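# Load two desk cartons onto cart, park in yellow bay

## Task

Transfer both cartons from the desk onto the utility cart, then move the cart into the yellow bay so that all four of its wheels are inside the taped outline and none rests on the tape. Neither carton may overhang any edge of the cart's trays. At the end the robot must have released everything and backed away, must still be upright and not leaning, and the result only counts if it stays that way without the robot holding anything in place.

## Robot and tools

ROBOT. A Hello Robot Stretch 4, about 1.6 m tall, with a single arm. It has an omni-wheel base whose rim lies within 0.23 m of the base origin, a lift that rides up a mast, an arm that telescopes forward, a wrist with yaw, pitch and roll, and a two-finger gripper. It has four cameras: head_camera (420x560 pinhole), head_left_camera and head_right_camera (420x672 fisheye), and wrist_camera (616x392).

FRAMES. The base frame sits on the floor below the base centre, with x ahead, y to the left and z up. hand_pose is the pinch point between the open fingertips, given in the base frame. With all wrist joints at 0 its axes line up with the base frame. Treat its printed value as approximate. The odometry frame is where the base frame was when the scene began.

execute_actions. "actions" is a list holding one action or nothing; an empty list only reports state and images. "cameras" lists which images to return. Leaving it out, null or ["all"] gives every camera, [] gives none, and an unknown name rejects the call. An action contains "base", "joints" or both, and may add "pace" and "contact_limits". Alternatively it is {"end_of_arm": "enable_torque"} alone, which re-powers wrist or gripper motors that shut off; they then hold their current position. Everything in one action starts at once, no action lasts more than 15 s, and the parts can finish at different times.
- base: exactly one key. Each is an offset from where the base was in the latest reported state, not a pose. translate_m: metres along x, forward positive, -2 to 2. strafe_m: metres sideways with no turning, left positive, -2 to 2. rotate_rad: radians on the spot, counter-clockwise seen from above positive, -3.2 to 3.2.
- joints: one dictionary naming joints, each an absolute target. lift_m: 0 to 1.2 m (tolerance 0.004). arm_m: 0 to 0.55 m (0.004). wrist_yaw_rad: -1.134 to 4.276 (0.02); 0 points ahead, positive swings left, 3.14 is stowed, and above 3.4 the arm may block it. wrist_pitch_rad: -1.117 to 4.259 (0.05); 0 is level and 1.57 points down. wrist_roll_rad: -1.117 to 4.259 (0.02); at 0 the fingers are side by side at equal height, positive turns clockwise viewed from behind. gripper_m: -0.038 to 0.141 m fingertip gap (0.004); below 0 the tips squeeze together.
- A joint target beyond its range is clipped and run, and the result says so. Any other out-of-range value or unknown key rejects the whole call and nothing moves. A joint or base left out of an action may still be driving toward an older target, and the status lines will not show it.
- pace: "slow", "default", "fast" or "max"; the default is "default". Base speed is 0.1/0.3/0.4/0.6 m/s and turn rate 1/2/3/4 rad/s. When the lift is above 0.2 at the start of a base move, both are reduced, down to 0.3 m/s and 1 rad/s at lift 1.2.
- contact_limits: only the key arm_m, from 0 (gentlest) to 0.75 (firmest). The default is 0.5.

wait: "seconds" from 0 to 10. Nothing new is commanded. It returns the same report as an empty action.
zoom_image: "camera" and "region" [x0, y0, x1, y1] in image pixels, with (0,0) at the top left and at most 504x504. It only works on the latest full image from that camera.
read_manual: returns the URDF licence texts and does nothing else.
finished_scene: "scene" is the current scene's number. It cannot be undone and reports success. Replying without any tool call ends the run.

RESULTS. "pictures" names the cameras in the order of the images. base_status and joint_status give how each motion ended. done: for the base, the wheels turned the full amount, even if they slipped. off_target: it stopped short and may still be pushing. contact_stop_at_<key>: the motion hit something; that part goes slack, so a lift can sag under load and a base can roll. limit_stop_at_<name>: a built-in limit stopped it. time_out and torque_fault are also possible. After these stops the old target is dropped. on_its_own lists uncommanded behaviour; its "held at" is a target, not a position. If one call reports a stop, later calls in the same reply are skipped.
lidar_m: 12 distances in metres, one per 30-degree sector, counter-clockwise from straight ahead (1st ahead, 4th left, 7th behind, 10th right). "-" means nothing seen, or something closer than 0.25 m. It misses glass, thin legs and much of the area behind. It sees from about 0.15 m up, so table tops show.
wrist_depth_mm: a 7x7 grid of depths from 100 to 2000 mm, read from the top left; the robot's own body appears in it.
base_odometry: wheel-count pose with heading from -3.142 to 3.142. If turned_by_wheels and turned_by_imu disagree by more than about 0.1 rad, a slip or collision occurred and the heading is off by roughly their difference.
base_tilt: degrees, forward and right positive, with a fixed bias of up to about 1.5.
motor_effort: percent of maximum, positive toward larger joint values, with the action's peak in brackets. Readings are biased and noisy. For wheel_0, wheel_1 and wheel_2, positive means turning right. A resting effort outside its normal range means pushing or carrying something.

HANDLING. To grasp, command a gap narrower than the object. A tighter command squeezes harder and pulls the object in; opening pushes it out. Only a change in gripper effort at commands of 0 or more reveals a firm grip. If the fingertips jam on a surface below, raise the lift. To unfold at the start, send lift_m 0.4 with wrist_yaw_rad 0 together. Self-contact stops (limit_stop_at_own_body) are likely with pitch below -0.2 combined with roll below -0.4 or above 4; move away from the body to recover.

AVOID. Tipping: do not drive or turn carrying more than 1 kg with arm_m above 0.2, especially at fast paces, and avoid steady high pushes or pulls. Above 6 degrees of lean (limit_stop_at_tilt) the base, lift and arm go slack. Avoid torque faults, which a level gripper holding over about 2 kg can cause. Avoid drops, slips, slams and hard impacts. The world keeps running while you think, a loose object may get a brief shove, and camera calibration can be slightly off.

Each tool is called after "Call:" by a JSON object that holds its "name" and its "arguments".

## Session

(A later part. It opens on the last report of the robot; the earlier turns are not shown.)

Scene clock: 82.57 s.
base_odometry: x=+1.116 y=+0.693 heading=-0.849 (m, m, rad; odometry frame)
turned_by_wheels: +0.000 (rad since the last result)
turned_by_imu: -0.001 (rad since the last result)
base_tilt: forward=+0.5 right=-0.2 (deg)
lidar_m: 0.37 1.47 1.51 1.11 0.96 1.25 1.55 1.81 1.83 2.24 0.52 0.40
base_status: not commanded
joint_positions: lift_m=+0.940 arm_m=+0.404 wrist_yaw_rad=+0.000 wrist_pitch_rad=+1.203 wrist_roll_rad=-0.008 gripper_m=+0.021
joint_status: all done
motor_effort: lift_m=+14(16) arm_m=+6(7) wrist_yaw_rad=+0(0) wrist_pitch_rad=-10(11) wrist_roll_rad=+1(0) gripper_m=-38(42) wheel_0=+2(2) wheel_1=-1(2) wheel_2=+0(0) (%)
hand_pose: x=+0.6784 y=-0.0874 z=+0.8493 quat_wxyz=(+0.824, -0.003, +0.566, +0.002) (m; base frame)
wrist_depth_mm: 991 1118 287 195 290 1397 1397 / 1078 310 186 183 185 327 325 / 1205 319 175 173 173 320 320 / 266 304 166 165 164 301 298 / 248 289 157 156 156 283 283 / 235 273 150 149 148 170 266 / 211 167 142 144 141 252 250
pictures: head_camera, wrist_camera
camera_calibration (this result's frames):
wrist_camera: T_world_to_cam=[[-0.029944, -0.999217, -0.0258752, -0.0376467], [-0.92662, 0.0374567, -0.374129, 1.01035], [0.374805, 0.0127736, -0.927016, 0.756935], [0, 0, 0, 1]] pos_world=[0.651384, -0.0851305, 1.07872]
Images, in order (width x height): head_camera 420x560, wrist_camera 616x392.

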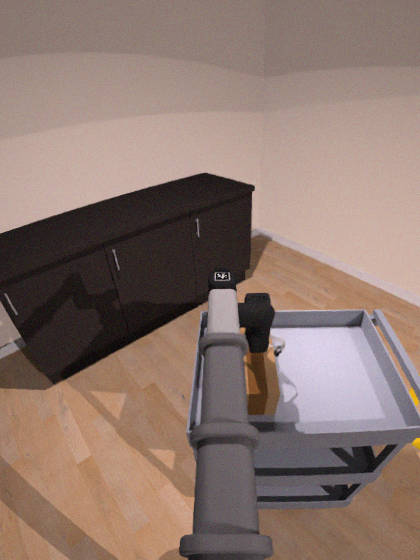

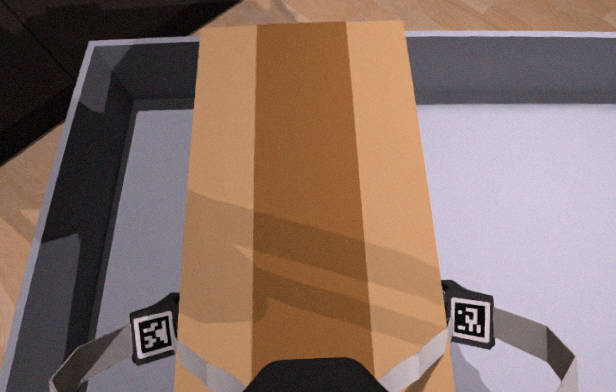

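Call:
{"name": "execute_actions", "arguments": {"actions": [{"joints":{"gripper_m":0.141,"lift_m":0.945}}], "cameras": ["wrist_camera"]}}

Call:
{"name": "execute_actions", "arguments": {"actions": [{"joints":{"lift_m":1.08},"pace":"fast"}], "cameras": ["head_right_camera"]}}

Call:
{"name": "execute_actions", "arguments": {"actions": [{"base":{"rotate_rad":-2.35},"joints":{"lift_m":1.198,"arm_m":0.25,"wrist_yaw_rad":0.53},"pace":"fast"}], "cameras": []}}

Call:
{"name": "execute_actions", "arguments": {"actions": [{"base":{"translate_m":1.487},"pace":"fast"}]}}

Scene clock: 93.17 s.
base_odometry: x=+1.116 y=+0.693 heading=-0.849 (m, m, rad; odometry frame)
turned_by_wheels: +0.000 (rad since the last result)
turned_by_imu: -0.002 (rad since the last result)
base_tilt: forward=+0.5 right=-0.2 (deg)
lidar_m: 0.38 1.45 1.51 1.12 0.91 1.28 1.53 1.80 1.83 2.24 0.60 0.41
base_status: not commanded
joint_positions: lift_m=+0.945 arm_m=+0.404 wrist_yaw_rad=-0.001 wrist_pitch_rad=+1.195 wrist_roll_rad=-0.008 gripper_m=+0.141
joint_status: all done
motor_effort: lift_m=+13(24) arm_m=+6(6) wrist_yaw_rad=+4(7) wrist_pitch_rad=+15(15) wrist_roll_rad=+1(1) gripper_m=+3(38) wheel_0=+2(2) wheel_1=-2(1) wheel_2=-1(1) (%)
hand_pose: x=+0.6807 y=-0.0875 z=+0.8553 quat_wxyz=(+0.827, -0.003, +0.562, +0.002) (m; base frame)
wrist_depth_mm: 991 1160 1430 1464 1464 1430 1430 / 1078 309 230 221 300 325 325 / 1229 336 213 206 211 340 338 / 1182 319 196 193 195 319 315 / 263 301 185 181 183 297 297 / 246 214 174 170 170 204 279 / 232 270 160 138 159 265 266
pictures: wrist_camera
camera_calibration (this result's frames):
wrist_camera: T_world_to_cam=[[-0.0307474, -0.999187, -0.026075, -0.0368278], [-0.923305, 0.0383848, -0.382144, 1.01941], [0.382834, 0.0123253, -0.923735, 0.753286], [0, 0, 0, 1]] pos_world=[0.651706, -0.085212, 1.08444]
Images, in order (width x height): wrist_camera 616x392.

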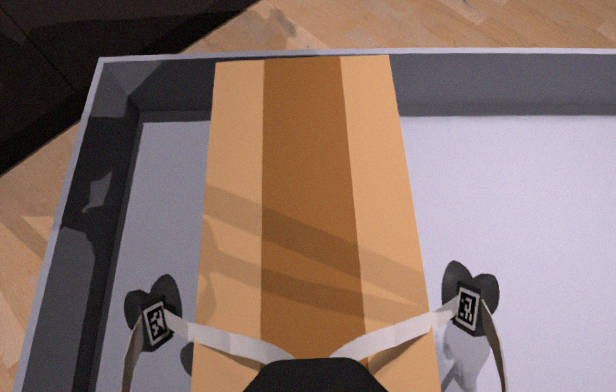

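Scene clock: 94.50 s.
base_odometry: x=+1.116 y=+0.693 heading=-0.849 (m, m, rad; odometry frame)
turned_by_wheels: +0.000 (rad since the last result)
turned_by_imu: +0.000 (rad since the last result)
base_tilt: forward=+0.5 right=-0.1 (deg)
lidar_m: 0.38 1.48 1.51 1.09 0.95 1.27 1.54 1.81 1.81 2.24 0.53 0.41
base_status: not commanded
joint_positions: lift_m=+1.080 arm_m=+0.404 wrist_yaw_rad=+0.000 wrist_pitch_rad=+1.201 wrist_roll_rad=-0.008 gripper_m=+0.141
joint_status: all done
motor_effort: lift_m=+23(23) arm_m=+6(6) wrist_yaw_rad=+1(4) wrist_pitch_rad=-3(14) wrist_roll_rad=+0(0) gripper_m=-2(1) wheel_0=+2(2) wheel_1=-1(1) wheel_2=-1(1) (%)
hand_pose: x=+0.6791 y=-0.0874 z=+0.9889 quat_wxyz=(+0.825, -0.003, +0.565, +0.002) (m; base frame)
wrist_depth_mm: 1008 1182 1499 1618 1576 1576 1576 / 1118 1336 1537 1499 1499 1464 1464 / 1255 1397 473 413 452 452 455 / 1308 1308 459 329 445 449 449 / 1255 1205 433 309 424 424 421 / 1182 387 300 293 296 208 399 / 1118 382 387 144 375 377 379
pictures: head_right_camera
Images, in order (width x height): head_right_camera 420x672.

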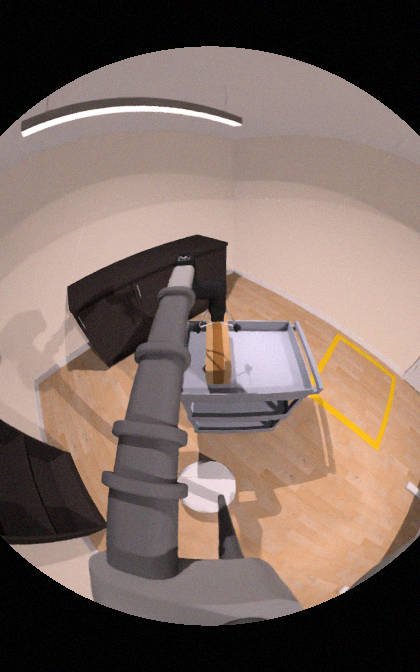

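Scene clock: 97.50 s.
base_odometry: x=+1.116 y=+0.693 heading=+3.085 (m, m, rad; odometry frame)
turned_by_wheels: -2.350 (rad since the last result)
turned_by_imu: -2.346 (rad since the last result)
base_tilt: forward=+0.5 right=-0.2 (deg)
lidar_m: 1.81 1.96 2.54 0.44 0.39 0.39 1.51 1.30 0.97 0.96 1.31 1.96
base_status: done
joint_positions: lift_m=+1.198 arm_m=+0.251 wrist_yaw_rad=+0.530 wrist_pitch_rad=+1.201 wrist_roll_rad=-0.008 gripper_m=+0.141
joint_status: all done
motor_effort: lift_m=+23(25) arm_m=-7(8) wrist_yaw_rad=+0(7) wrist_pitch_rad=-5(4) wrist_roll_rad=+0(1) gripper_m=+1(1) wheel_0=+1(5) wheel_1=+3(10) wheel_2=+2(7) (%)
hand_pose: x=+0.5563 y=-0.0227 z=+1.1069 quat_wxyz=(+0.796, -0.151, +0.544, +0.218) (m; base frame)
wrist_depth_mm: 1808 1808 1756 1756 1756 1708 1661 / 1661 1661 1618 1618 1618 1576 1618 / 1537 1537 1576 1537 1537 1499 1499 / 1464 1464 1464 1464 1430 1397 1397 / 1366 1366 1366 1366 1336 1336 1336 / 1281 1255 1281 1255 1255 208 1255 / 1229 1205 1229 144 1160 1182 1182
pictures: none
No camera images: the call's "cameras" was empty. Leave "cameras" out to get every camera's image.

Scene clock: 103.93 s.
base_odometry: x=-0.369 y=+0.777 heading=+3.085 (m, m, rad; odometry frame)
turned_by_wheels: +0.000 (rad since the last result)
turned_by_imu: -0.003 (rad since the last result)
base_tilt: forward=+0.5 right=-0.2 (deg)
lidar_m: 0.34 0.37 0.54 2.35 2.50 1.56 1.73 1.84 1.39 1.34 0.47 0.33
base_status: done
joint_positions: lift_m=+1.198 arm_m=+0.251 wrist_yaw_rad=+0.530 wrist_pitch_rad=+1.201 wrist_roll_rad=-0.008 gripper_m=+0.141
joint_status: not commanded
motor_effort: lift_m=+22(22) arm_m=-6(7) wrist_yaw_rad=+0(0) wrist_pitch_rad=-3(2) wrist_roll_rad=-1(1) gripper_m=+1(1) wheel_0=+0(8) wheel_1=+3(6) wheel_2=+1(10) (%)
hand_pose: x=+0.5562 y=-0.0227 z=+1.1069 quat_wxyz=(+0.796, -0.151, +0.544, +0.218) (m; base frame)
wrist_depth_mm: 521 517 517 512 508 500 496 / 484 480 480 332 330 469 466 / 452 445 442 312 310 436 436 / 424 421 418 291 286 410 407 / 399 397 394 272 270 387 384 / 375 366 370 256 252 208 364 / 359 353 351 144 241 345 343
pictures: head_camera, head_left_camera, head_right_camera, wrist_camera
camera_calibration (this result's frames):
wrist_camera: T_world_to_cam=[[0.479353, -0.877239, -0.025923, -0.250432], [-0.817673, -0.435685, -0.376284, 0.922082], [0.318797, 0.20157, -0.926142, 1.07514], [0, 0, 0, 1]] pos_world=[0.531255, -0.0346682, 1.33621]
Images, in order (width x height): head_camera 420x560, head_left_camera 420x672, head_right_camera 420x672, wrist_camera 616x392.

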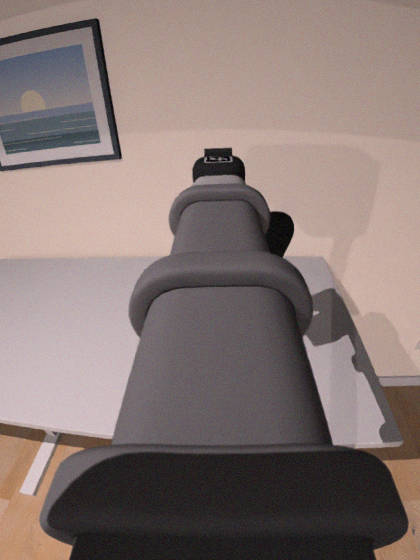

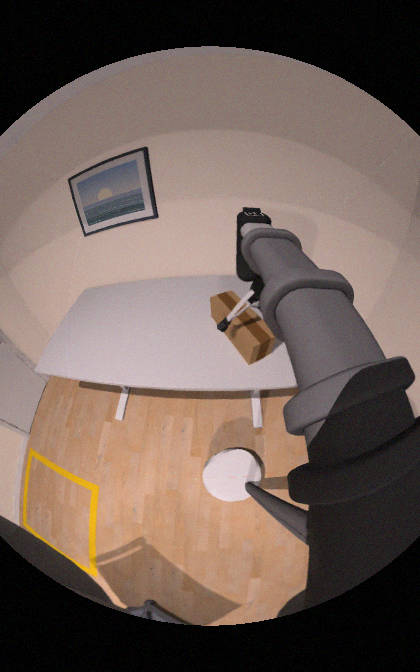

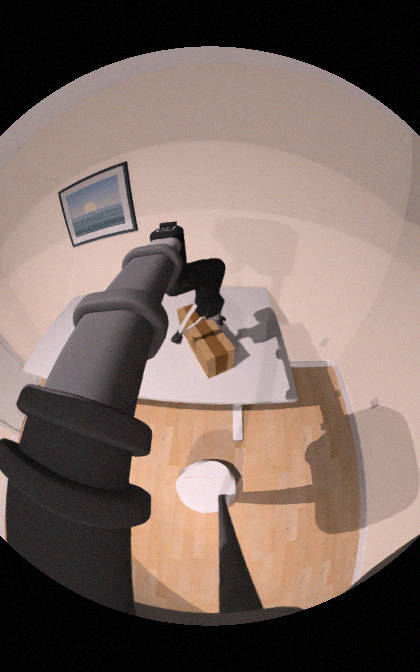

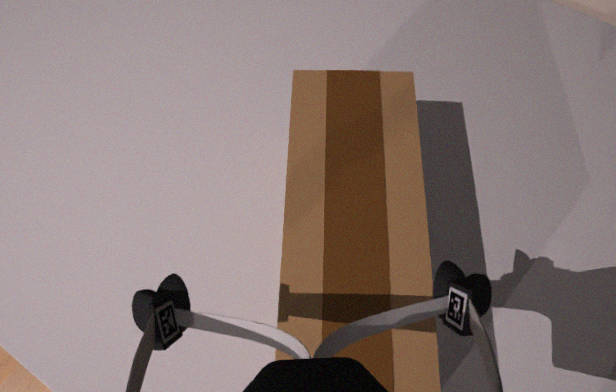

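Call:
{"name": "execute_actions", "arguments": {"actions": [{"joints":{"arm_m":0.318,"wrist_yaw_rad":0.515}}], "cameras": ["wrist_camera"]}}

Call:
{"name": "execute_actions", "arguments": {"actions": [{"joints":{"lift_m":1.108}}], "cameras": ["wrist_camera"]}}

Call:
{"name": "execute_actions", "arguments": {"actions": [{"joints":{"gripper_m":0.02}}], "cameras": ["wrist_camera"]}}

Call:
{"name": "execute_actions", "arguments": {"actions": [{"joints":{"lift_m":1.19,"arm_m":0.1}}], "cameras": ["wrist_camera"]}}

Scene clock: 109.13 s.
base_odometry: x=-0.369 y=+0.777 heading=+3.085 (m, m, rad; odometry frame)
turned_by_wheels: +0.000 (rad since the last result)
turned_by_imu: -0.001 (rad since the last result)
base_tilt: forward=+0.5 right=-0.1 (deg)
lidar_m: 0.31 0.36 0.54 2.35 2.54 1.54 1.71 1.83 1.37 1.33 0.46 0.33
base_status: not commanded
joint_positions: lift_m=+1.198 arm_m=+0.317 wrist_yaw_rad=+0.515 wrist_pitch_rad=+1.201 wrist_roll_rad=-0.008 gripper_m=+0.141
joint_status: all done
motor_effort: lift_m=+22(23) arm_m=+7(7) wrist_yaw_rad=+0(3) wrist_pitch_rad=-4(3) wrist_roll_rad=+0(0) gripper_m=+2(0) wheel_0=+0(0) wheel_1=+2(2) wheel_2=+1(0) (%)
hand_pose: x=+0.6216 y=-0.0247 z=+1.1069 quat_wxyz=(+0.797, -0.147, +0.546, +0.212) (m; base frame)
wrist_depth_mm: 525 517 517 512 508 500 496 / 484 480 480 473 466 466 466 / 452 449 445 306 436 436 436 / 424 421 418 287 402 410 407 / 397 394 389 271 379 384 382 / 375 366 258 255 257 209 364 / 355 353 345 144 343 343 343
pictures: wrist_camera
camera_calibration (this result's frames):
wrist_camera: T_world_to_cam=[[0.466188, -0.884306, -0.0259228, -0.275508], [-0.824097, -0.423417, -0.376275, 0.978929], [0.321766, 0.196778, -0.926145, 1.05275], [0, 0, 0, 1]] pos_world=[0.59643, -0.0362971, 1.33621]
Images, in order (width x height): wrist_camera 616x392.

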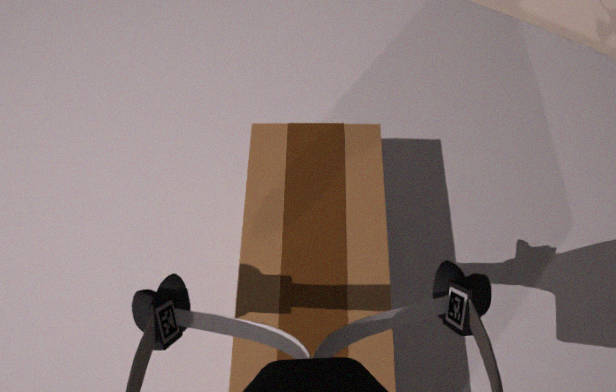

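Scene clock: 110.50 s.
base_odometry: x=-0.369 y=+0.777 heading=+3.085 (m, m, rad; odometry frame)
turned_by_wheels: +0.000 (rad since the last result)
turned_by_imu: +0.000 (rad since the last result)
base_tilt: forward=+0.5 right=-0.1 (deg)
lidar_m: 0.32 0.34 0.49 2.34 2.54 1.56 1.72 1.82 1.37 1.35 0.44 0.34
base_status: not commanded
joint_positions: lift_m=+1.109 arm_m=+0.317 wrist_yaw_rad=+0.515 wrist_pitch_rad=+1.197 wrist_roll_rad=-0.008 gripper_m=+0.141
joint_status: all done
motor_effort: lift_m=+8(23) arm_m=+7(7) wrist_yaw_rad=+0(1) wrist_pitch_rad=+9(10) wrist_roll_rad=+1(1) gripper_m=-1(1) wheel_0=+0(0) wheel_1=+2(2) wheel_2=+1(1) (%)
hand_pose: x=+0.6225 y=-0.0241 z=+1.0185 quat_wxyz=(+0.798, -0.147, +0.544, +0.213) (m; base frame)
wrist_depth_mm: 415 404 404 404 399 397 394 / 382 379 364 226 232 368 366 / 353 351 218 211 213 343 343 / 330 329 204 197 200 322 322 / 309 309 189 185 187 301 301 / 290 213 178 175 175 207 283 / 277 276 166 142 165 270 270
pictures: wrist_camera
camera_calibration (this result's frames):
wrist_camera: T_world_to_cam=[[0.466274, -0.884257, -0.0260484, -0.277692], [-0.822724, -0.422629, -0.380144, 0.94982], [0.325136, 0.198682, -0.92456, 0.966808], [0, 0, 0, 1]] pos_world=[0.596577, -0.0362167, 1.24771]
Images, in order (width x height): wrist_camera 616x392.

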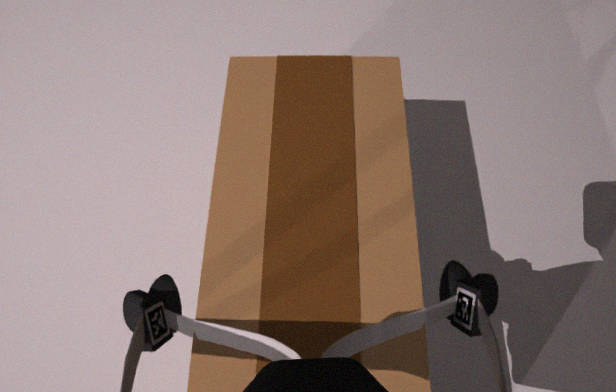

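Scene clock: 112.70 s.
base_odometry: x=-0.369 y=+0.777 heading=+3.085 (m, m, rad; odometry frame)
turned_by_wheels: +0.000 (rad since the last result)
turned_by_imu: -0.001 (rad since the last result)
base_tilt: forward=+0.6 right=-0.2 (deg)
lidar_m: 0.34 0.35 0.53 2.33 2.52 1.53 1.70 1.82 1.39 1.35 0.49 0.33
base_status: not commanded
joint_positions: lift_m=+1.108 arm_m=+0.317 wrist_yaw_rad=+0.515 wrist_pitch_rad=+1.207 wrist_roll_rad=-0.008 gripper_m=+0.021
joint_status: all done
motor_effort: lift_m=+20(20) arm_m=+5(7) wrist_yaw_rad=+0(3) wrist_pitch_rad=-20(25) wrist_roll_rad=+0(4) gripper_m=-44(40) wheel_0=+0(0) wheel_1=+2(2) wheel_2=+3(3) (%)
hand_pose: x=+0.6204 y=-0.0255 z=+1.0165 quat_wxyz=(+0.796, -0.148, +0.548, +0.212) (m; base frame)
wrist_depth_mm: 389 389 382 377 375 373 370 / 364 359 196 191 193 347 345 / 340 338 185 181 182 325 324 / 319 317 175 172 172 307 306 / 300 297 165 163 163 290 287 / 283 281 158 156 155 171 272 / 267 167 149 150 147 259 255
pictures: wrist_camera
camera_calibration (this result's frames):
wrist_camera: T_world_to_cam=[[0.466081, -0.884367, -0.0257538, -0.278135], [-0.826033, -0.424541, -0.370722, 0.939201], [0.316921, 0.19406, -0.928387, 0.97478], [0, 0, 0, 1]] pos_world=[0.596515, -0.0364098, 1.24599]
Images, in order (width x height): wrist_camera 616x392.

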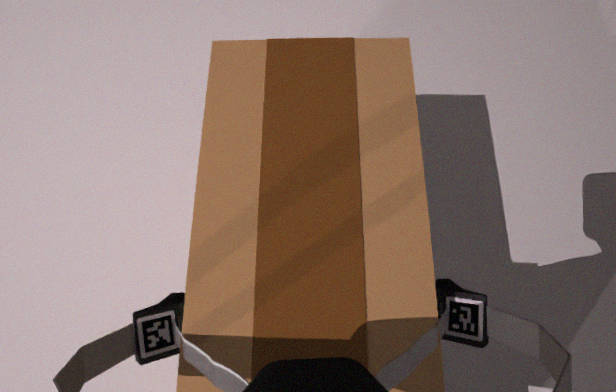

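Scene clock: 114.47 s.
base_odometry: x=-0.369 y=+0.777 heading=+3.085 (m, m, rad; odometry frame)
turned_by_wheels: +0.000 (rad since the last result)
turned_by_imu: -0.001 (rad since the last result)
base_tilt: forward=+0.5 right=-0.1 (deg)
lidar_m: 0.25 0.37 0.54 2.35 2.54 1.51 1.72 1.81 1.40 1.35 0.47 0.25
base_status: not commanded
joint_positions: lift_m=+1.189 arm_m=+0.101 wrist_yaw_rad=+0.515 wrist_pitch_rad=+1.207 wrist_roll_rad=-0.008 gripper_m=+0.021
joint_status: all done
motor_effort: lift_m=+29(30) arm_m=-6(8) wrist_yaw_rad=+1(1) wrist_pitch_rad=-20(23) wrist_roll_rad=+0(0) gripper_m=-40(42) wheel_0=+0(0) wheel_1=+1(2) wheel_2=+2(3) (%)
hand_pose: x=+0.4045 y=-0.0255 z=+1.0977 quat_wxyz=(+0.796, -0.148, +0.548, +0.212) (m; base frame)
wrist_depth_mm: 500 496 488 492 480 480 477 / 462 462 196 191 194 445 445 / 436 433 185 181 182 415 415 / 904 404 174 172 172 394 392 / 1366 1308 165 164 163 370 370 / 1308 1255 157 156 156 172 349 / 1205 167 149 151 147 332 327
pictures: wrist_camera
camera_calibration (this result's frames):
wrist_camera: T_world_to_cam=[[0.465853, -0.884488, -0.0257516, -0.175327], [-0.826164, -0.424342, -0.370657, 0.790848], [0.316914, 0.193947, -0.928413, 1.11863], [0, 0, 0, 1]] pos_world=[0.380537, -0.036439, 1.32717]
Images, in order (width x height): wrist_camera 616x392.

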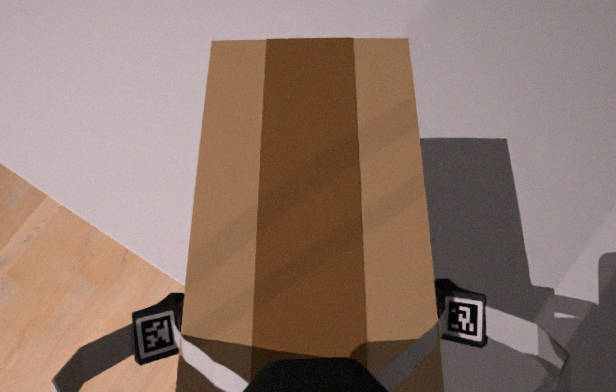

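Call:
{"name": "execute_actions", "arguments": {"actions": [{"base":{"translate_m":-1.2},"joints":{"wrist_yaw_rad":0},"pace":"fast"}], "cameras": []}}

Call:
{"name": "execute_actions", "arguments": {"actions": [{"base":{"rotate_rad":2.35},"pace":"fast"}], "cameras": []}}

Call:
{"name": "execute_actions", "arguments": {"actions": [{"base":{"translate_m":0.29},"joints":{"arm_m":0.19}}]}}

Scene clock: 124.20 s.
base_odometry: x=+0.829 y=+0.709 heading=+3.085 (m, m, rad; odometry frame)
turned_by_wheels: +0.000 (rad since the last result)
turned_by_imu: -0.002 (rad since the last result)
base_tilt: forward=+0.5 right=-0.1 (deg)
lidar_m: 0.26 1.62 2.52 0.72 0.57 0.58 1.79 1.34 1.04 1.27 1.37 0.25
base_status: done
joint_positions: lift_m=+1.189 arm_m=+0.101 wrist_yaw_rad=+0.000 wrist_pitch_rad=+1.207 wrist_roll_rad=-0.008 gripper_m=+0.021
joint_status: all done
motor_effort: lift_m=+29(30) arm_m=-6(6) wrist_yaw_rad=+0(8) wrist_pitch_rad=-21(24) wrist_roll_rad=+0(2) gripper_m=-39(39) wheel_0=-2(8) wheel_1=+0(3) wheel_2=+0(10) (%)
hand_pose: x=+0.3747 y=-0.0874 z=+1.0977 quat_wxyz=(+0.823, -0.003, +0.568, +0.002) (m; base frame)
wrist_depth_mm: 1756 1708 1708 1661 1708 1708 1661 / 1661 1708 195 191 193 1576 1537 / 1537 1537 185 181 182 1499 1464 / 1430 1430 174 171 172 1397 1366 / 1366 1336 166 163 163 1308 1308 / 1281 1255 158 156 156 172 1229 / 1205 167 149 150 146 1182 1182
pictures: none
No camera images: the call's "cameras" was empty. Leave "cameras" out to get every camera's image.

Scene clock: 127.77 s.
base_odometry: x=+0.829 y=+0.709 heading=-0.849 (m, m, rad; odometry frame)
turned_by_wheels: +2.350 (rad since the last result)
turned_by_imu: +2.343 (rad since the last result)
base_tilt: forward=+0.5 right=-0.1 (deg)
lidar_m: 0.25 0.61 1.78 1.09 1.02 1.28 1.58 1.52 1.53 1.86 2.43 0.25
base_status: done
joint_positions: lift_m=+1.189 arm_m=+0.101 wrist_yaw_rad=+0.000 wrist_pitch_rad=+1.207 wrist_roll_rad=-0.008 gripper_m=+0.021
joint_status: not commanded
motor_effort: lift_m=+29(29) arm_m=-6(6) wrist_yaw_rad=+0(1) wrist_pitch_rad=-20(22) wrist_roll_rad=-2(1) gripper_m=-41(42) wheel_0=-2(4) wheel_1=-2(4) wheel_2=-2(6) (%)
hand_pose: x=+0.3747 y=-0.0874 z=+1.0977 quat_wxyz=(+0.823, -0.003, +0.567, +0.002) (m; base frame)
wrist_depth_mm: 1464 597 559 691 683 1661 1661 / 1576 634 195 191 193 1537 1576 / 1499 597 185 181 182 574 1499 / 1430 1366 174 172 172 1397 1366 / 1366 1366 165 163 163 1308 1308 / 1255 1281 157 156 156 172 1229 / 1205 167 150 150 147 1205 1160
pictures: none
No camera images: the call's "cameras" was empty. Leave "cameras" out to get every camera's image.

Scene clock: 130.20 s.
base_odometry: x=+1.021 y=+0.491 heading=-0.849 (m, m, rad; odometry frame)
turned_by_wheels: +0.000 (rad since the last result)
turned_by_imu: -0.001 (rad since the last result)
base_tilt: forward=+0.5 right=-0.1 (deg)
lidar_m: 0.25 0.32 1.58 1.35 1.16 1.49 1.78 1.74 1.75 2.51 0.44 0.27
base_status: done
joint_positions: lift_m=+1.189 arm_m=+0.189 wrist_yaw_rad=+0.000 wrist_pitch_rad=+1.207 wrist_roll_rad=-0.008 gripper_m=+0.021
joint_status: all done
motor_effort: lift_m=+29(29) arm_m=+6(8) wrist_yaw_rad=+0(4) wrist_pitch_rad=-20(30) wrist_roll_rad=-1(0) gripper_m=-43(41) wheel_0=+2(5) wheel_1=+1(6) wheel_2=+0(12) (%)
hand_pose: x=+0.4626 y=-0.0874 z=+1.0977 quat_wxyz=(+0.823, -0.003, +0.567, +0.002) (m; base frame)
wrist_depth_mm: 1205 1464 1661 1756 1708 1661 1661 / 1336 1618 195 191 193 1618 1537 / 1430 477 185 181 182 554 1464 / 569 445 174 172 172 517 1366 / 535 421 166 164 163 517 1308 / 496 397 157 156 155 171 1229 / 459 167 149 150 147 469 1160
pictures: head_camera, head_left_camera, head_right_camera, wrist_camera
camera_calibration (this result's frames):
wrist_camera: T_world_to_cam=[[-0.030093, -0.999213, -0.0258361, -0.0376446], [-0.92796, 0.0375343, -0.370785, 0.900201], [0.371463, 0.0128168, -0.928359, 1.07114], [0, 0, 0, 1]] pos_world=[0.436327, -0.0851321, 1.32722]
Images, in order (width x height): head_camera 420x560, head_left_camera 420x672, head_right_camera 420x672, wrist_camera 616x392.

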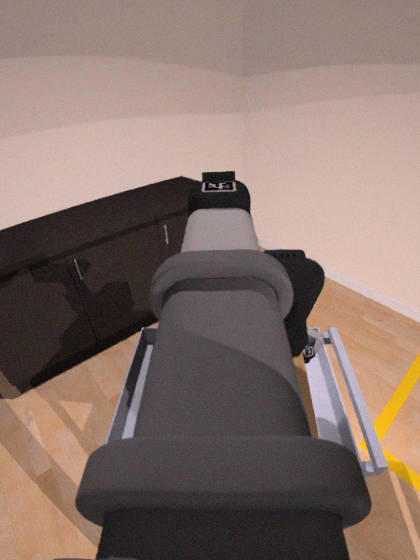

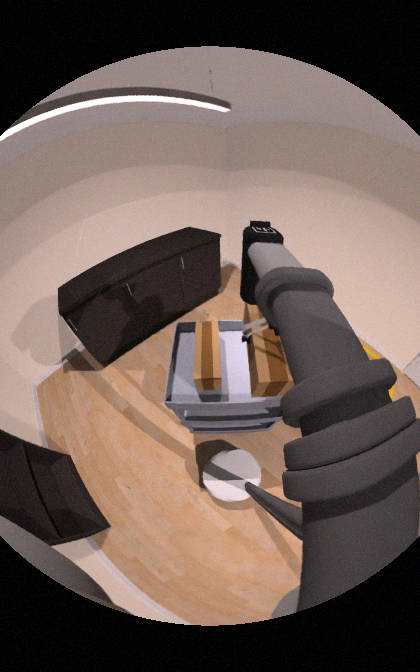

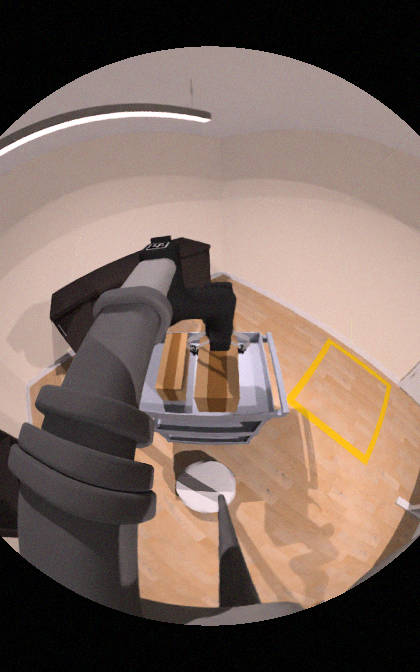

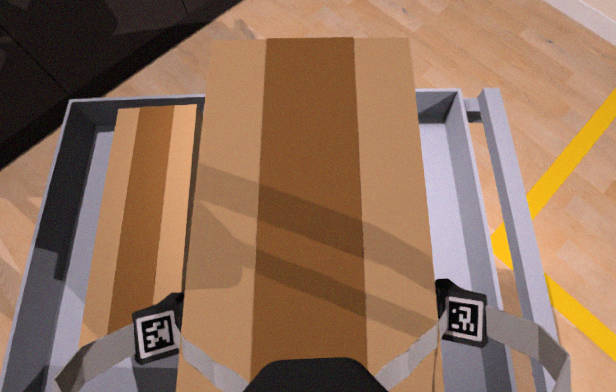

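Call:
{"name": "execute_actions", "arguments": {"actions": [{"base":{"strafe_m":-0.04}}], "cameras": []}}

Call:
{"name": "execute_actions", "arguments": {"actions": [{"joints":{"arm_m":0.315,"lift_m":1.03}}], "cameras": ["wrist_camera"]}}

Call:
{"name": "execute_actions", "arguments": {"actions": [{"joints":{"lift_m":0.952}}], "cameras": ["wrist_camera","head_camera"]}}

Scene clock: 135.17 s.
base_odometry: x=+0.991 y=+0.465 heading=-0.848 (m, m, rad; odometry frame)
turned_by_wheels: +0.000 (rad since the last result)
turned_by_imu: -0.001 (rad since the last result)
base_tilt: forward=+0.5 right=-0.2 (deg)
lidar_m: 0.26 0.32 1.60 1.36 1.22 1.52 1.84 1.71 1.72 2.45 0.44 0.26
base_status: done
joint_positions: lift_m=+1.189 arm_m=+0.189 wrist_yaw_rad=+0.000 wrist_pitch_rad=+1.207 wrist_roll_rad=-0.008 gripper_m=+0.021
joint_status: not commanded
motor_effort: lift_m=+29(29) arm_m=+6(6) wrist_yaw_rad=+1(3) wrist_pitch_rad=-22(21) wrist_roll_rad=-1(2) gripper_m=-41(40) wheel_0=+3(5) wheel_1=+1(5) wheel_2=+0(0) (%)
hand_pose: x=+0.4625 y=-0.0874 z=+1.0977 quat_wxyz=(+0.823, -0.003, +0.567, +0.002) (m; base frame)
wrist_depth_mm: 1229 1464 1661 1708 1661 1661 1661 / 1336 1618 195 191 193 1576 1576 / 591 477 185 181 182 1430 1464 / 549 445 174 172 172 1366 1397 / 504 424 165 163 163 504 1308 / 445 397 158 156 156 172 1229 / 430 167 149 150 147 445 1160
pictures: none
No camera images: the call's "cameras" was empty. Leave "cameras" out to get every camera's image.

Scene clock: 136.90 s.
base_odometry: x=+0.991 y=+0.465 heading=-0.848 (m, m, rad; odometry frame)
turned_by_wheels: +0.000 (rad since the last result)
turned_by_imu: -0.001 (rad since the last result)
base_tilt: forward=+0.5 right=-0.2 (deg)
lidar_m: 0.28 0.33 1.57 1.36 1.23 1.52 1.82 1.71 1.71 2.47 0.43 0.30
base_status: not commanded
joint_positions: lift_m=+1.030 arm_m=+0.314 wrist_yaw_rad=+0.000 wrist_pitch_rad=+1.207 wrist_roll_rad=-0.008 gripper_m=+0.021
joint_status: all done
motor_effort: lift_m=+20(31) arm_m=+6(8) wrist_yaw_rad=-1(2) wrist_pitch_rad=-20(24) wrist_roll_rad=-2(1) gripper_m=-40(43) wheel_0=+3(3) wheel_1=+1(1) wheel_2=+0(0) (%)
hand_pose: x=+0.5875 y=-0.0874 z=+0.9385 quat_wxyz=(+0.823, -0.003, +0.567, +0.002) (m; base frame)
wrist_depth_mm: 1160 1430 1537 1537 1499 1499 1499 / 1229 1430 195 191 193 1397 1397 / 294 402 184 181 182 387 362 / 278 379 173 172 172 382 345 / 262 368 165 163 163 362 310 / 252 322 157 156 156 171 300 / 235 167 150 150 147 329 300
pictures: wrist_camera
camera_calibration (this result's frames):
wrist_camera: T_world_to_cam=[[-0.0300882, -0.999213, -0.0258319, -0.0380071], [-0.927977, 0.0375277, -0.370743, 0.957034], [0.371421, 0.0128164, -0.928376, 0.876935], [0, 0, 0, 1]] pos_world=[0.56125, -0.0851317, 1.16796]
Images, in order (width x height): wrist_camera 616x392.

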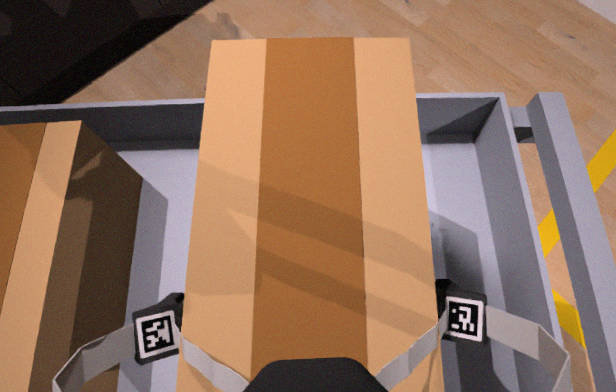

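Scene clock: 138.20 s.
base_odometry: x=+0.991 y=+0.465 heading=-0.848 (m, m, rad; odometry frame)
turned_by_wheels: +0.000 (rad since the last result)
turned_by_imu: +0.000 (rad since the last result)
base_tilt: forward=+0.6 right=-0.1 (deg)
lidar_m: 0.28 0.32 1.61 1.34 1.21 1.51 1.85 1.70 1.74 2.48 0.46 0.31
base_status: not commanded
joint_positions: lift_m=+0.952 arm_m=+0.314 wrist_yaw_rad=+0.000 wrist_pitch_rad=+1.207 wrist_roll_rad=-0.008 gripper_m=+0.021
joint_status: all done
motor_effort: lift_m=+20(20) arm_m=+6(7) wrist_yaw_rad=+0(0) wrist_pitch_rad=-20(21) wrist_roll_rad=-1(1) gripper_m=-40(40) wheel_0=+3(3) wheel_1=+1(1) wheel_2=+0(0) (%)
hand_pose: x=+0.5875 y=-0.0874 z=+0.8605 quat_wxyz=(+0.823, -0.003, +0.567, +0.002) (m; base frame)
wrist_depth_mm: 1118 1397 1397 1397 1397 1397 1397 / 298 329 196 191 193 332 293 / 260 334 184 181 182 325 279 / 258 315 174 172 172 309 282 / 254 298 165 163 163 291 276 / 251 281 157 156 155 172 267 / 231 167 149 150 147 260 253
pictures: head_camera, wrist_camera
camera_calibration (this result's frames):
wrist_camera: T_world_to_cam=[[-0.0300912, -0.999213, -0.0258329, -0.0400191], [-0.927966, 0.0375312, -0.370771, 0.928152], [0.371449, 0.0128151, -0.928365, 0.8045], [0, 0, 0, 1]] pos_world=[0.561258, -0.085132, 1.08997]
Images, in order (width x height): head_camera 420x560, wrist_camera 616x392.

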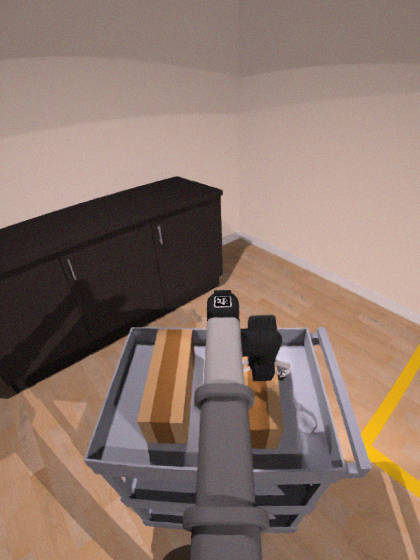

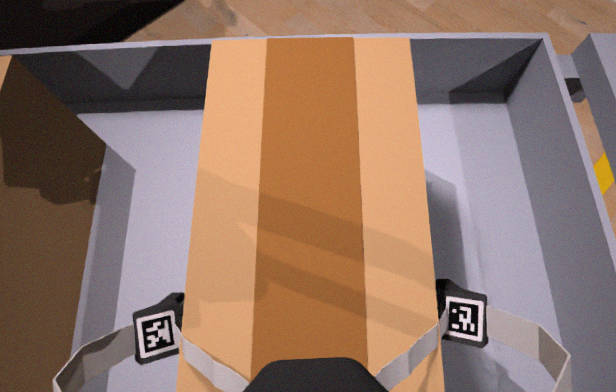

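Call:
{"name": "execute_actions", "arguments": {"actions": [{"joints":{"gripper_m":0.141,"lift_m":0.958}}], "cameras": []}}

Call:
{"name": "execute_actions", "arguments": {"actions": [{"joints":{"lift_m":1.06},"pace":"fast"}], "cameras": []}}

Call:
{"name": "execute_actions", "arguments": {"actions": [{"base":{"strafe_m":-0.25},"joints":{"gripper_m":0.07,"arm_m":0.38,"wrist_pitch_rad":1.5},"pace":"fast"}], "cameras": ["wrist_camera","head_camera"]}}

Scene clock: 147.17 s.
base_odometry: x=+0.991 y=+0.465 heading=-0.848 (m, m, rad; odometry frame)
turned_by_wheels: +0.000 (rad since the last result)
turned_by_imu: -0.002 (rad since the last result)
base_tilt: forward=+0.5 right=-0.1 (deg)
lidar_m: 0.29 0.34 1.60 1.36 1.19 1.51 1.80 1.69 1.71 2.48 0.46 0.32
base_status: not commanded
joint_positions: lift_m=+0.958 arm_m=+0.314 wrist_yaw_rad=-0.001 wrist_pitch_rad=+1.199 wrist_roll_rad=-0.008 gripper_m=+0.141
joint_status: all done
motor_effort: lift_m=+19(26) arm_m=+6(6) wrist_yaw_rad=+2(5) wrist_pitch_rad=+3(25) wrist_roll_rad=+0(3) gripper_m=+2(43) wheel_0=+3(2) wheel_1=+1(1) wheel_2=+0(0) (%)
hand_pose: x=+0.5896 y=-0.0875 z=+0.8674 quat_wxyz=(+0.826, -0.003, +0.564, +0.002) (m; base frame)
wrist_depth_mm: 1138 1397 1464 1464 1464 1464 1430 / 312 322 300 229 304 330 303 / 260 355 222 214 220 343 296 / 257 332 207 201 203 324 282 / 256 312 193 189 191 306 283 / 251 215 181 178 178 206 273 / 247 278 169 139 169 272 267
pictures: none
No camera images: the call's "cameras" was empty. Leave "cameras" out to get every camera's image.

Scene clock: 148.37 s.
base_odometry: x=+0.991 y=+0.465 heading=-0.848 (m, m, rad; odometry frame)
turned_by_wheels: +0.000 (rad since the last result)
turned_by_imu: +0.000 (rad since the last result)
base_tilt: forward=+0.6 right=-0.1 (deg)
lidar_m: 0.30 0.33 1.60 1.35 1.21 1.53 1.83 1.71 1.72 2.45 0.44 0.32
base_status: not commanded
joint_positions: lift_m=+1.060 arm_m=+0.314 wrist_yaw_rad=+0.000 wrist_pitch_rad=+1.201 wrist_roll_rad=-0.008 gripper_m=+0.141
joint_status: all done
motor_effort: lift_m=+23(23) arm_m=+6(6) wrist_yaw_rad=+1(2) wrist_pitch_rad=-3(3) wrist_roll_rad=+0(0) gripper_m=+4(2) wheel_0=+3(3) wheel_1=+1(1) wheel_2=+0(0) (%)
hand_pose: x=+0.5891 y=-0.0874 z=+0.9689 quat_wxyz=(+0.825, -0.003, +0.565, +0.002) (m; base frame)
wrist_depth_mm: 1138 1336 1618 1576 1576 1537 1537 / 1255 1464 1499 1430 1464 1464 1464 / 397 418 445 402 404 407 1336 / 312 379 436 307 427 421 798 / 293 375 410 289 404 394 347 / 278 304 274 273 276 208 327 / 264 327 366 144 359 355 676
pictures: none
No camera images: the call's "cameras" was empty. Leave "cameras" out to get every camera's image.

Scene clock: 150.40 s.
base_odometry: x=+0.803 y=+0.300 heading=-0.849 (m, m, rad; odometry frame)
turned_by_wheels: +0.000 (rad since the last result)
turned_by_imu: -0.002 (rad since the last result)
base_tilt: forward=+0.5 right=-0.1 (deg)
lidar_m: 0.29 0.31 0.47 1.55 1.43 1.70 2.04 1.54 1.54 2.26 2.01 2.04
base_status: done
joint_positions: lift_m=+1.060 arm_m=+0.379 wrist_yaw_rad=+0.000 wrist_pitch_rad=+1.500 wrist_roll_rad=-0.008 gripper_m=+0.070
joint_status: all done
motor_effort: lift_m=+22(23) arm_m=+6(7) wrist_yaw_rad=+0(1) wrist_pitch_rad=-1(3) wrist_roll_rad=+0(1) gripper_m=-1(2) wheel_0=-1(11) wheel_1=+0(9) wheel_2=+0(0) (%)
hand_pose: x=+0.5701 y=-0.0874 z=+0.9501 quat_wxyz=(+0.732, -0.003, +0.682, +0.003) (m; base frame)
wrist_depth_mm: 1229 1229 1205 1205 1205 1229 1229 / 340 392 379 366 1205 1205 1182 / 273 389 389 707 1160 1205 1182 / 271 382 384 1008 1182 1182 1160 / 268 377 382 1008 1160 1160 1182 / 266 373 200 707 193 1138 1138 / 263 349 368 142 1138 1118 1118
pictures: head_camera, wrist_camera
camera_calibration (this result's frames):
wrist_camera: T_world_to_cam=[[-0.0359659, -0.999226, -0.015935, -0.0443023], [-0.995545, 0.037215, -0.0866346, 0.713829], [0.0871606, 0.0127482, -0.996113, 1.12059], [0, 0, 0, 1]] pos_world=[0.611384, -0.0851186, 1.17737]
Images, in order (width x height): head_camera 420x560, wrist_camera 616x392.

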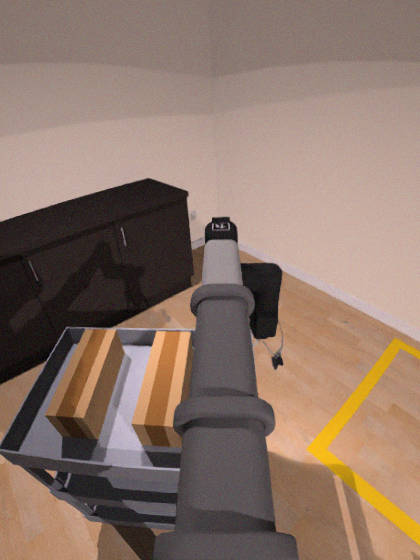

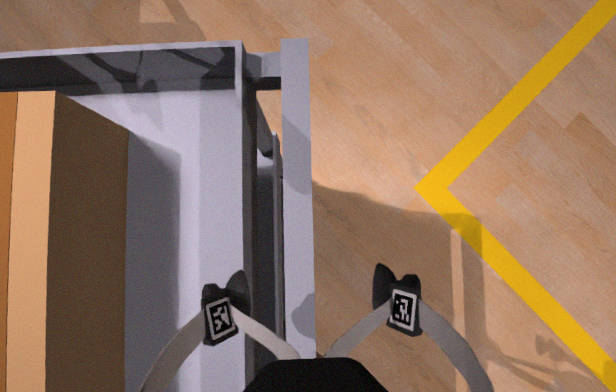

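Call:
{"name": "execute_actions", "arguments": {"actions": [{"base":{"strafe_m":0.027},"joints":{"gripper_m":0.1,"lift_m":1.0}}], "cameras": []}}

Call:
{"name": "execute_actions", "arguments": {"actions": [{"joints":{"lift_m":0.945}}], "cameras": ["wrist_camera"]}}

Call:
{"name": "execute_actions", "arguments": {"actions": [{"joints":{"gripper_m":0.0}}], "cameras": ["wrist_camera"]}}

Call:
{"name": "execute_actions", "arguments": {"actions": [{"base":{"strafe_m":-0.4},"pace":"slow"}]}}

Scene clock: 156.57 s.
base_odometry: x=+0.824 y=+0.318 heading=-0.849 (m, m, rad; odometry frame)
turned_by_wheels: +0.000 (rad since the last result)
turned_by_imu: -0.001 (rad since the last result)
base_tilt: forward=+0.5 right=-0.1 (deg)
lidar_m: 0.28 0.31 0.46 1.55 1.38 1.70 2.02 1.56 1.54 2.25 2.04 0.30
base_status: done
joint_positions: lift_m=+1.000 arm_m=+0.379 wrist_yaw_rad=+0.000 wrist_pitch_rad=+1.500 wrist_roll_rad=-0.008 gripper_m=+0.100
joint_status: all done
motor_effort: lift_m=+13(18) arm_m=+6(6) wrist_yaw_rad=+0(0) wrist_pitch_rad=-2(1) wrist_roll_rad=-1(1) gripper_m=-4(1) wheel_0=+0(8) wheel_1=-2(5) wheel_2=+0(0) (%)
hand_pose: x=+0.5701 y=-0.0874 z=+0.8908 quat_wxyz=(+0.732, -0.003, +0.682, +0.003) (m; base frame)
wrist_depth_mm: 290 291 293 290 1160 1138 1138 / 231 334 332 307 1138 1138 1138 / 232 329 329 298 1118 1118 1118 / 231 324 324 287 1118 1118 1118 / 230 319 322 277 1098 1078 1098 / 229 315 210 266 211 1078 1078 / 226 303 310 144 1078 1060 1078
pictures: none
No camera images: the call's "cameras" was empty. Leave "cameras" out to get every camera's image.

Scene clock: 157.70 s.
base_odometry: x=+0.824 y=+0.318 heading=-0.849 (m, m, rad; odometry frame)
turned_by_wheels: +0.000 (rad since the last result)
turned_by_imu: +0.000 (rad since the last result)
base_tilt: forward=+0.5 right=-0.2 (deg)
lidar_m: 0.29 0.30 0.46 1.52 1.41 1.66 2.03 1.56 1.57 2.26 2.04 0.32
base_status: not commanded
joint_positions: lift_m=+0.945 arm_m=+0.379 wrist_yaw_rad=+0.000 wrist_pitch_rad=+1.500 wrist_roll_rad=-0.008 gripper_m=+0.100
joint_status: all done
motor_effort: lift_m=+13(17) arm_m=+6(6) wrist_yaw_rad=+0(0) wrist_pitch_rad=-1(1) wrist_roll_rad=+1(0) gripper_m=-3(3) wheel_0=+0(0) wheel_1=-2(2) wheel_2=+0(0) (%)
hand_pose: x=+0.5701 y=-0.0874 z=+0.8359 quat_wxyz=(+0.732, -0.003, +0.682, +0.003) (m; base frame)
wrist_depth_mm: 281 281 277 236 1098 1118 1098 / 231 278 277 382 1078 1078 1078 / 231 273 273 512 1078 1078 1078 / 231 271 268 286 1060 1060 1060 / 230 266 266 276 1042 1042 1042 / 228 264 195 266 193 1042 1025 / 225 259 258 144 1008 1008 1025
pictures: wrist_camera
camera_calibration (this result's frames):
wrist_camera: T_world_to_cam=[[-0.0359659, -0.999226, -0.015935, -0.0461228], [-0.995545, 0.037215, -0.0866345, 0.703937], [0.0871605, 0.0127481, -0.996113, 1.00677], [0, 0, 0, 1]] pos_world=[0.611391, -0.0851186, 1.06311]
Images, in order (width x height): wrist_camera 616x392.

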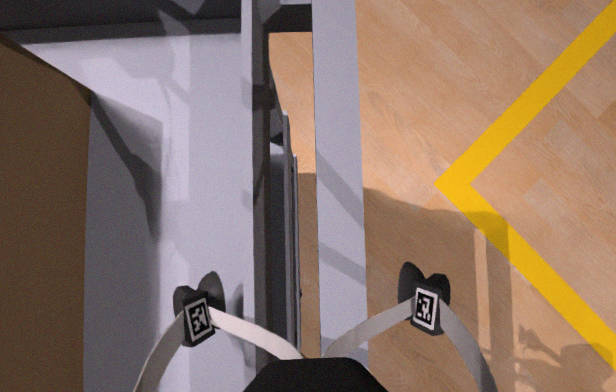

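Scene clock: 159.50 s.
base_odometry: x=+0.824 y=+0.318 heading=-0.849 (m, m, rad; odometry frame)
turned_by_wheels: +0.000 (rad since the last result)
turned_by_imu: -0.001 (rad since the last result)
base_tilt: forward=+0.5 right=-0.1 (deg)
lidar_m: 0.28 0.30 0.45 1.54 1.40 1.70 2.02 1.55 1.56 2.26 2.05 0.30
base_status: not commanded
joint_positions: lift_m=+0.944 arm_m=+0.379 wrist_yaw_rad=+0.000 wrist_pitch_rad=+1.499 wrist_roll_rad=-0.008 gripper_m=+0.001
joint_status: all done
motor_effort: lift_m=+25(25) arm_m=+6(6) wrist_yaw_rad=+0(0) wrist_pitch_rad=+1(3) wrist_roll_rad=-1(1) gripper_m=-42(39) wheel_0=+0(0) wheel_1=-2(2) wheel_2=+0(0) (%)
hand_pose: x=+0.5705 y=-0.0874 z=+0.8349 quat_wxyz=(+0.732, -0.003, +0.681, +0.003) (m; base frame)
wrist_depth_mm: 271 271 270 236 1078 1078 1078 / 227 268 267 272 1078 1078 1060 / 227 265 264 266 1060 1042 1060 / 228 262 262 580 1060 1042 1060 / 226 259 258 580 1042 1025 1042 / 224 256 188 549 185 1042 1025 / 223 208 252 185 1008 1008 1008
pictures: wrist_camera
camera_calibration (this result's frames):
wrist_camera: T_world_to_cam=[[-0.0366132, -0.999201, -0.0160298, -0.0456708], [-0.995419, 0.0378828, -0.0877806, 0.705204], [0.0883177, 0.0127425, -0.996011, 1.00507], [0, 0, 0, 1]] pos_world=[0.611536, -0.0851565, 1.06223]
Images, in order (width x height): wrist_camera 616x392.

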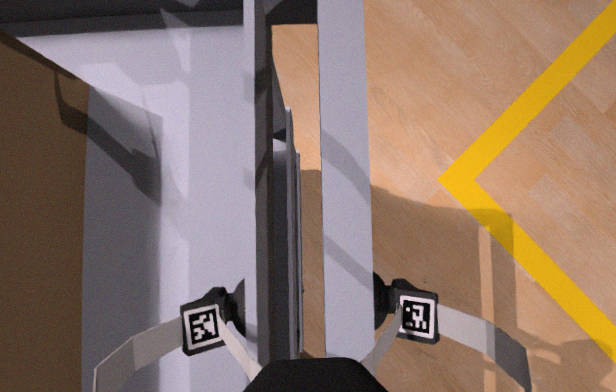

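Scene clock: 164.63 s.
base_odometry: x=+0.524 y=+0.053 heading=-0.848 (m, m, rad; odometry frame)
turned_by_wheels: +0.001 (rad since the last result)
turned_by_imu: +0.001 (rad since the last result)
base_tilt: forward=+0.5 right=-0.1 (deg)
lidar_m: 0.28 0.30 0.43 1.91 1.79 1.97 1.48 1.31 1.30 1.94 1.72 0.32
base_status: done
joint_positions: lift_m=+0.944 arm_m=+0.379 wrist_yaw_rad=+0.003 wrist_pitch_rad=+1.504 wrist_roll_rad=-0.012 gripper_m=+0.001
joint_status: not commanded
motor_effort: lift_m=+25(25) arm_m=+6(6) wrist_yaw_rad=-9(11) wrist_pitch_rad=-11(13) wrist_roll_rad=+11(12) gripper_m=-37(40) wheel_0=+6(19) wheel_1=+0(4) wheel_2=+2(7) (%)
hand_pose: x=+0.5694 y=-0.0874 z=+0.8348 quat_wxyz=(+0.730, -0.006, +0.683, +0.005) (m; base frame)
wrist_depth_mm: 274 274 272 202 1078 1098 1078 / 251 271 270 199 1078 1078 1060 / 236 270 267 521 1060 1078 1060 / 233 266 264 517 1060 1042 1042 / 230 262 263 272 1042 1025 1042 / 226 258 192 504 189 1042 1025 / 222 164 254 189 1025 1008 1008
pictures: head_camera, head_left_camera, head_right_camera, wrist_camera
camera_calibration (this result's frames):
wrist_camera: T_world_to_cam=[[-0.0288888, -0.999462, -0.0155458, -0.0504755], [-0.996096, 0.0300824, -0.0829969, 0.699809], [0.0834199, 0.0130874, -0.996429, 1.00824], [0, 0, 0, 1]] pos_world=[0.611511, -0.0846955, 1.06194]
Images, in order (width x height): head_camera 420x560, head_left_camera 420x672, head_right_camera 420x672, wrist_camera 616x392.

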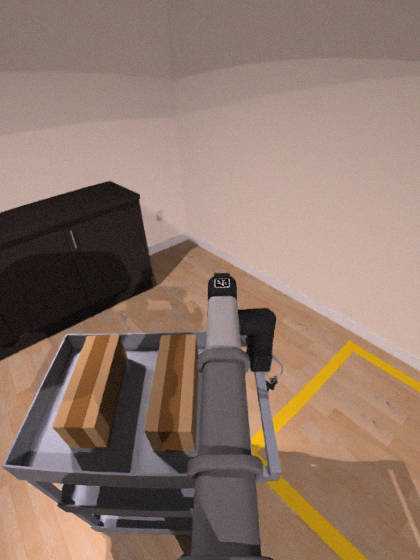

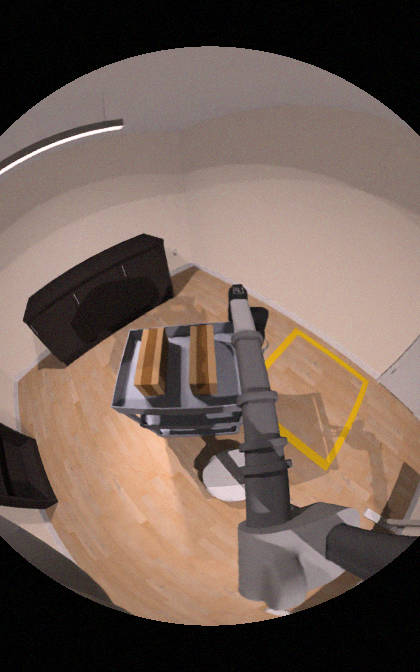

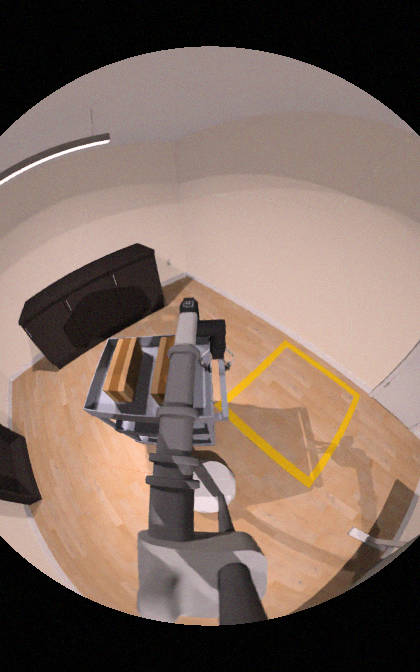

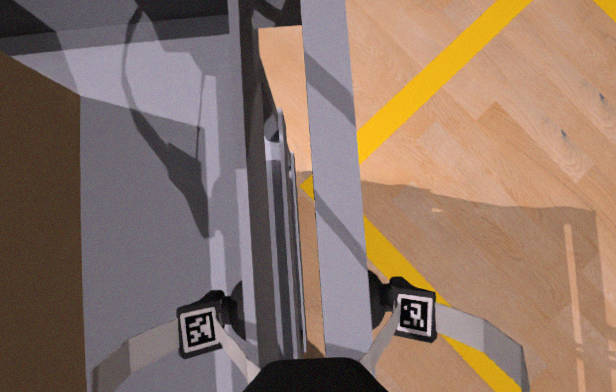

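Call:
{"name": "execute_actions", "arguments": {"actions": [{"base":{"strafe_m":-1.05},"joints":{"arm_m":0.51},"pace":"slow"}]}}

action 0: "base": strafe_m = -1.05 would last too long for one action: at the pace "slow" strafe_m can be at most 0.78 in either direction: name a faster pace, or command the rest in another action


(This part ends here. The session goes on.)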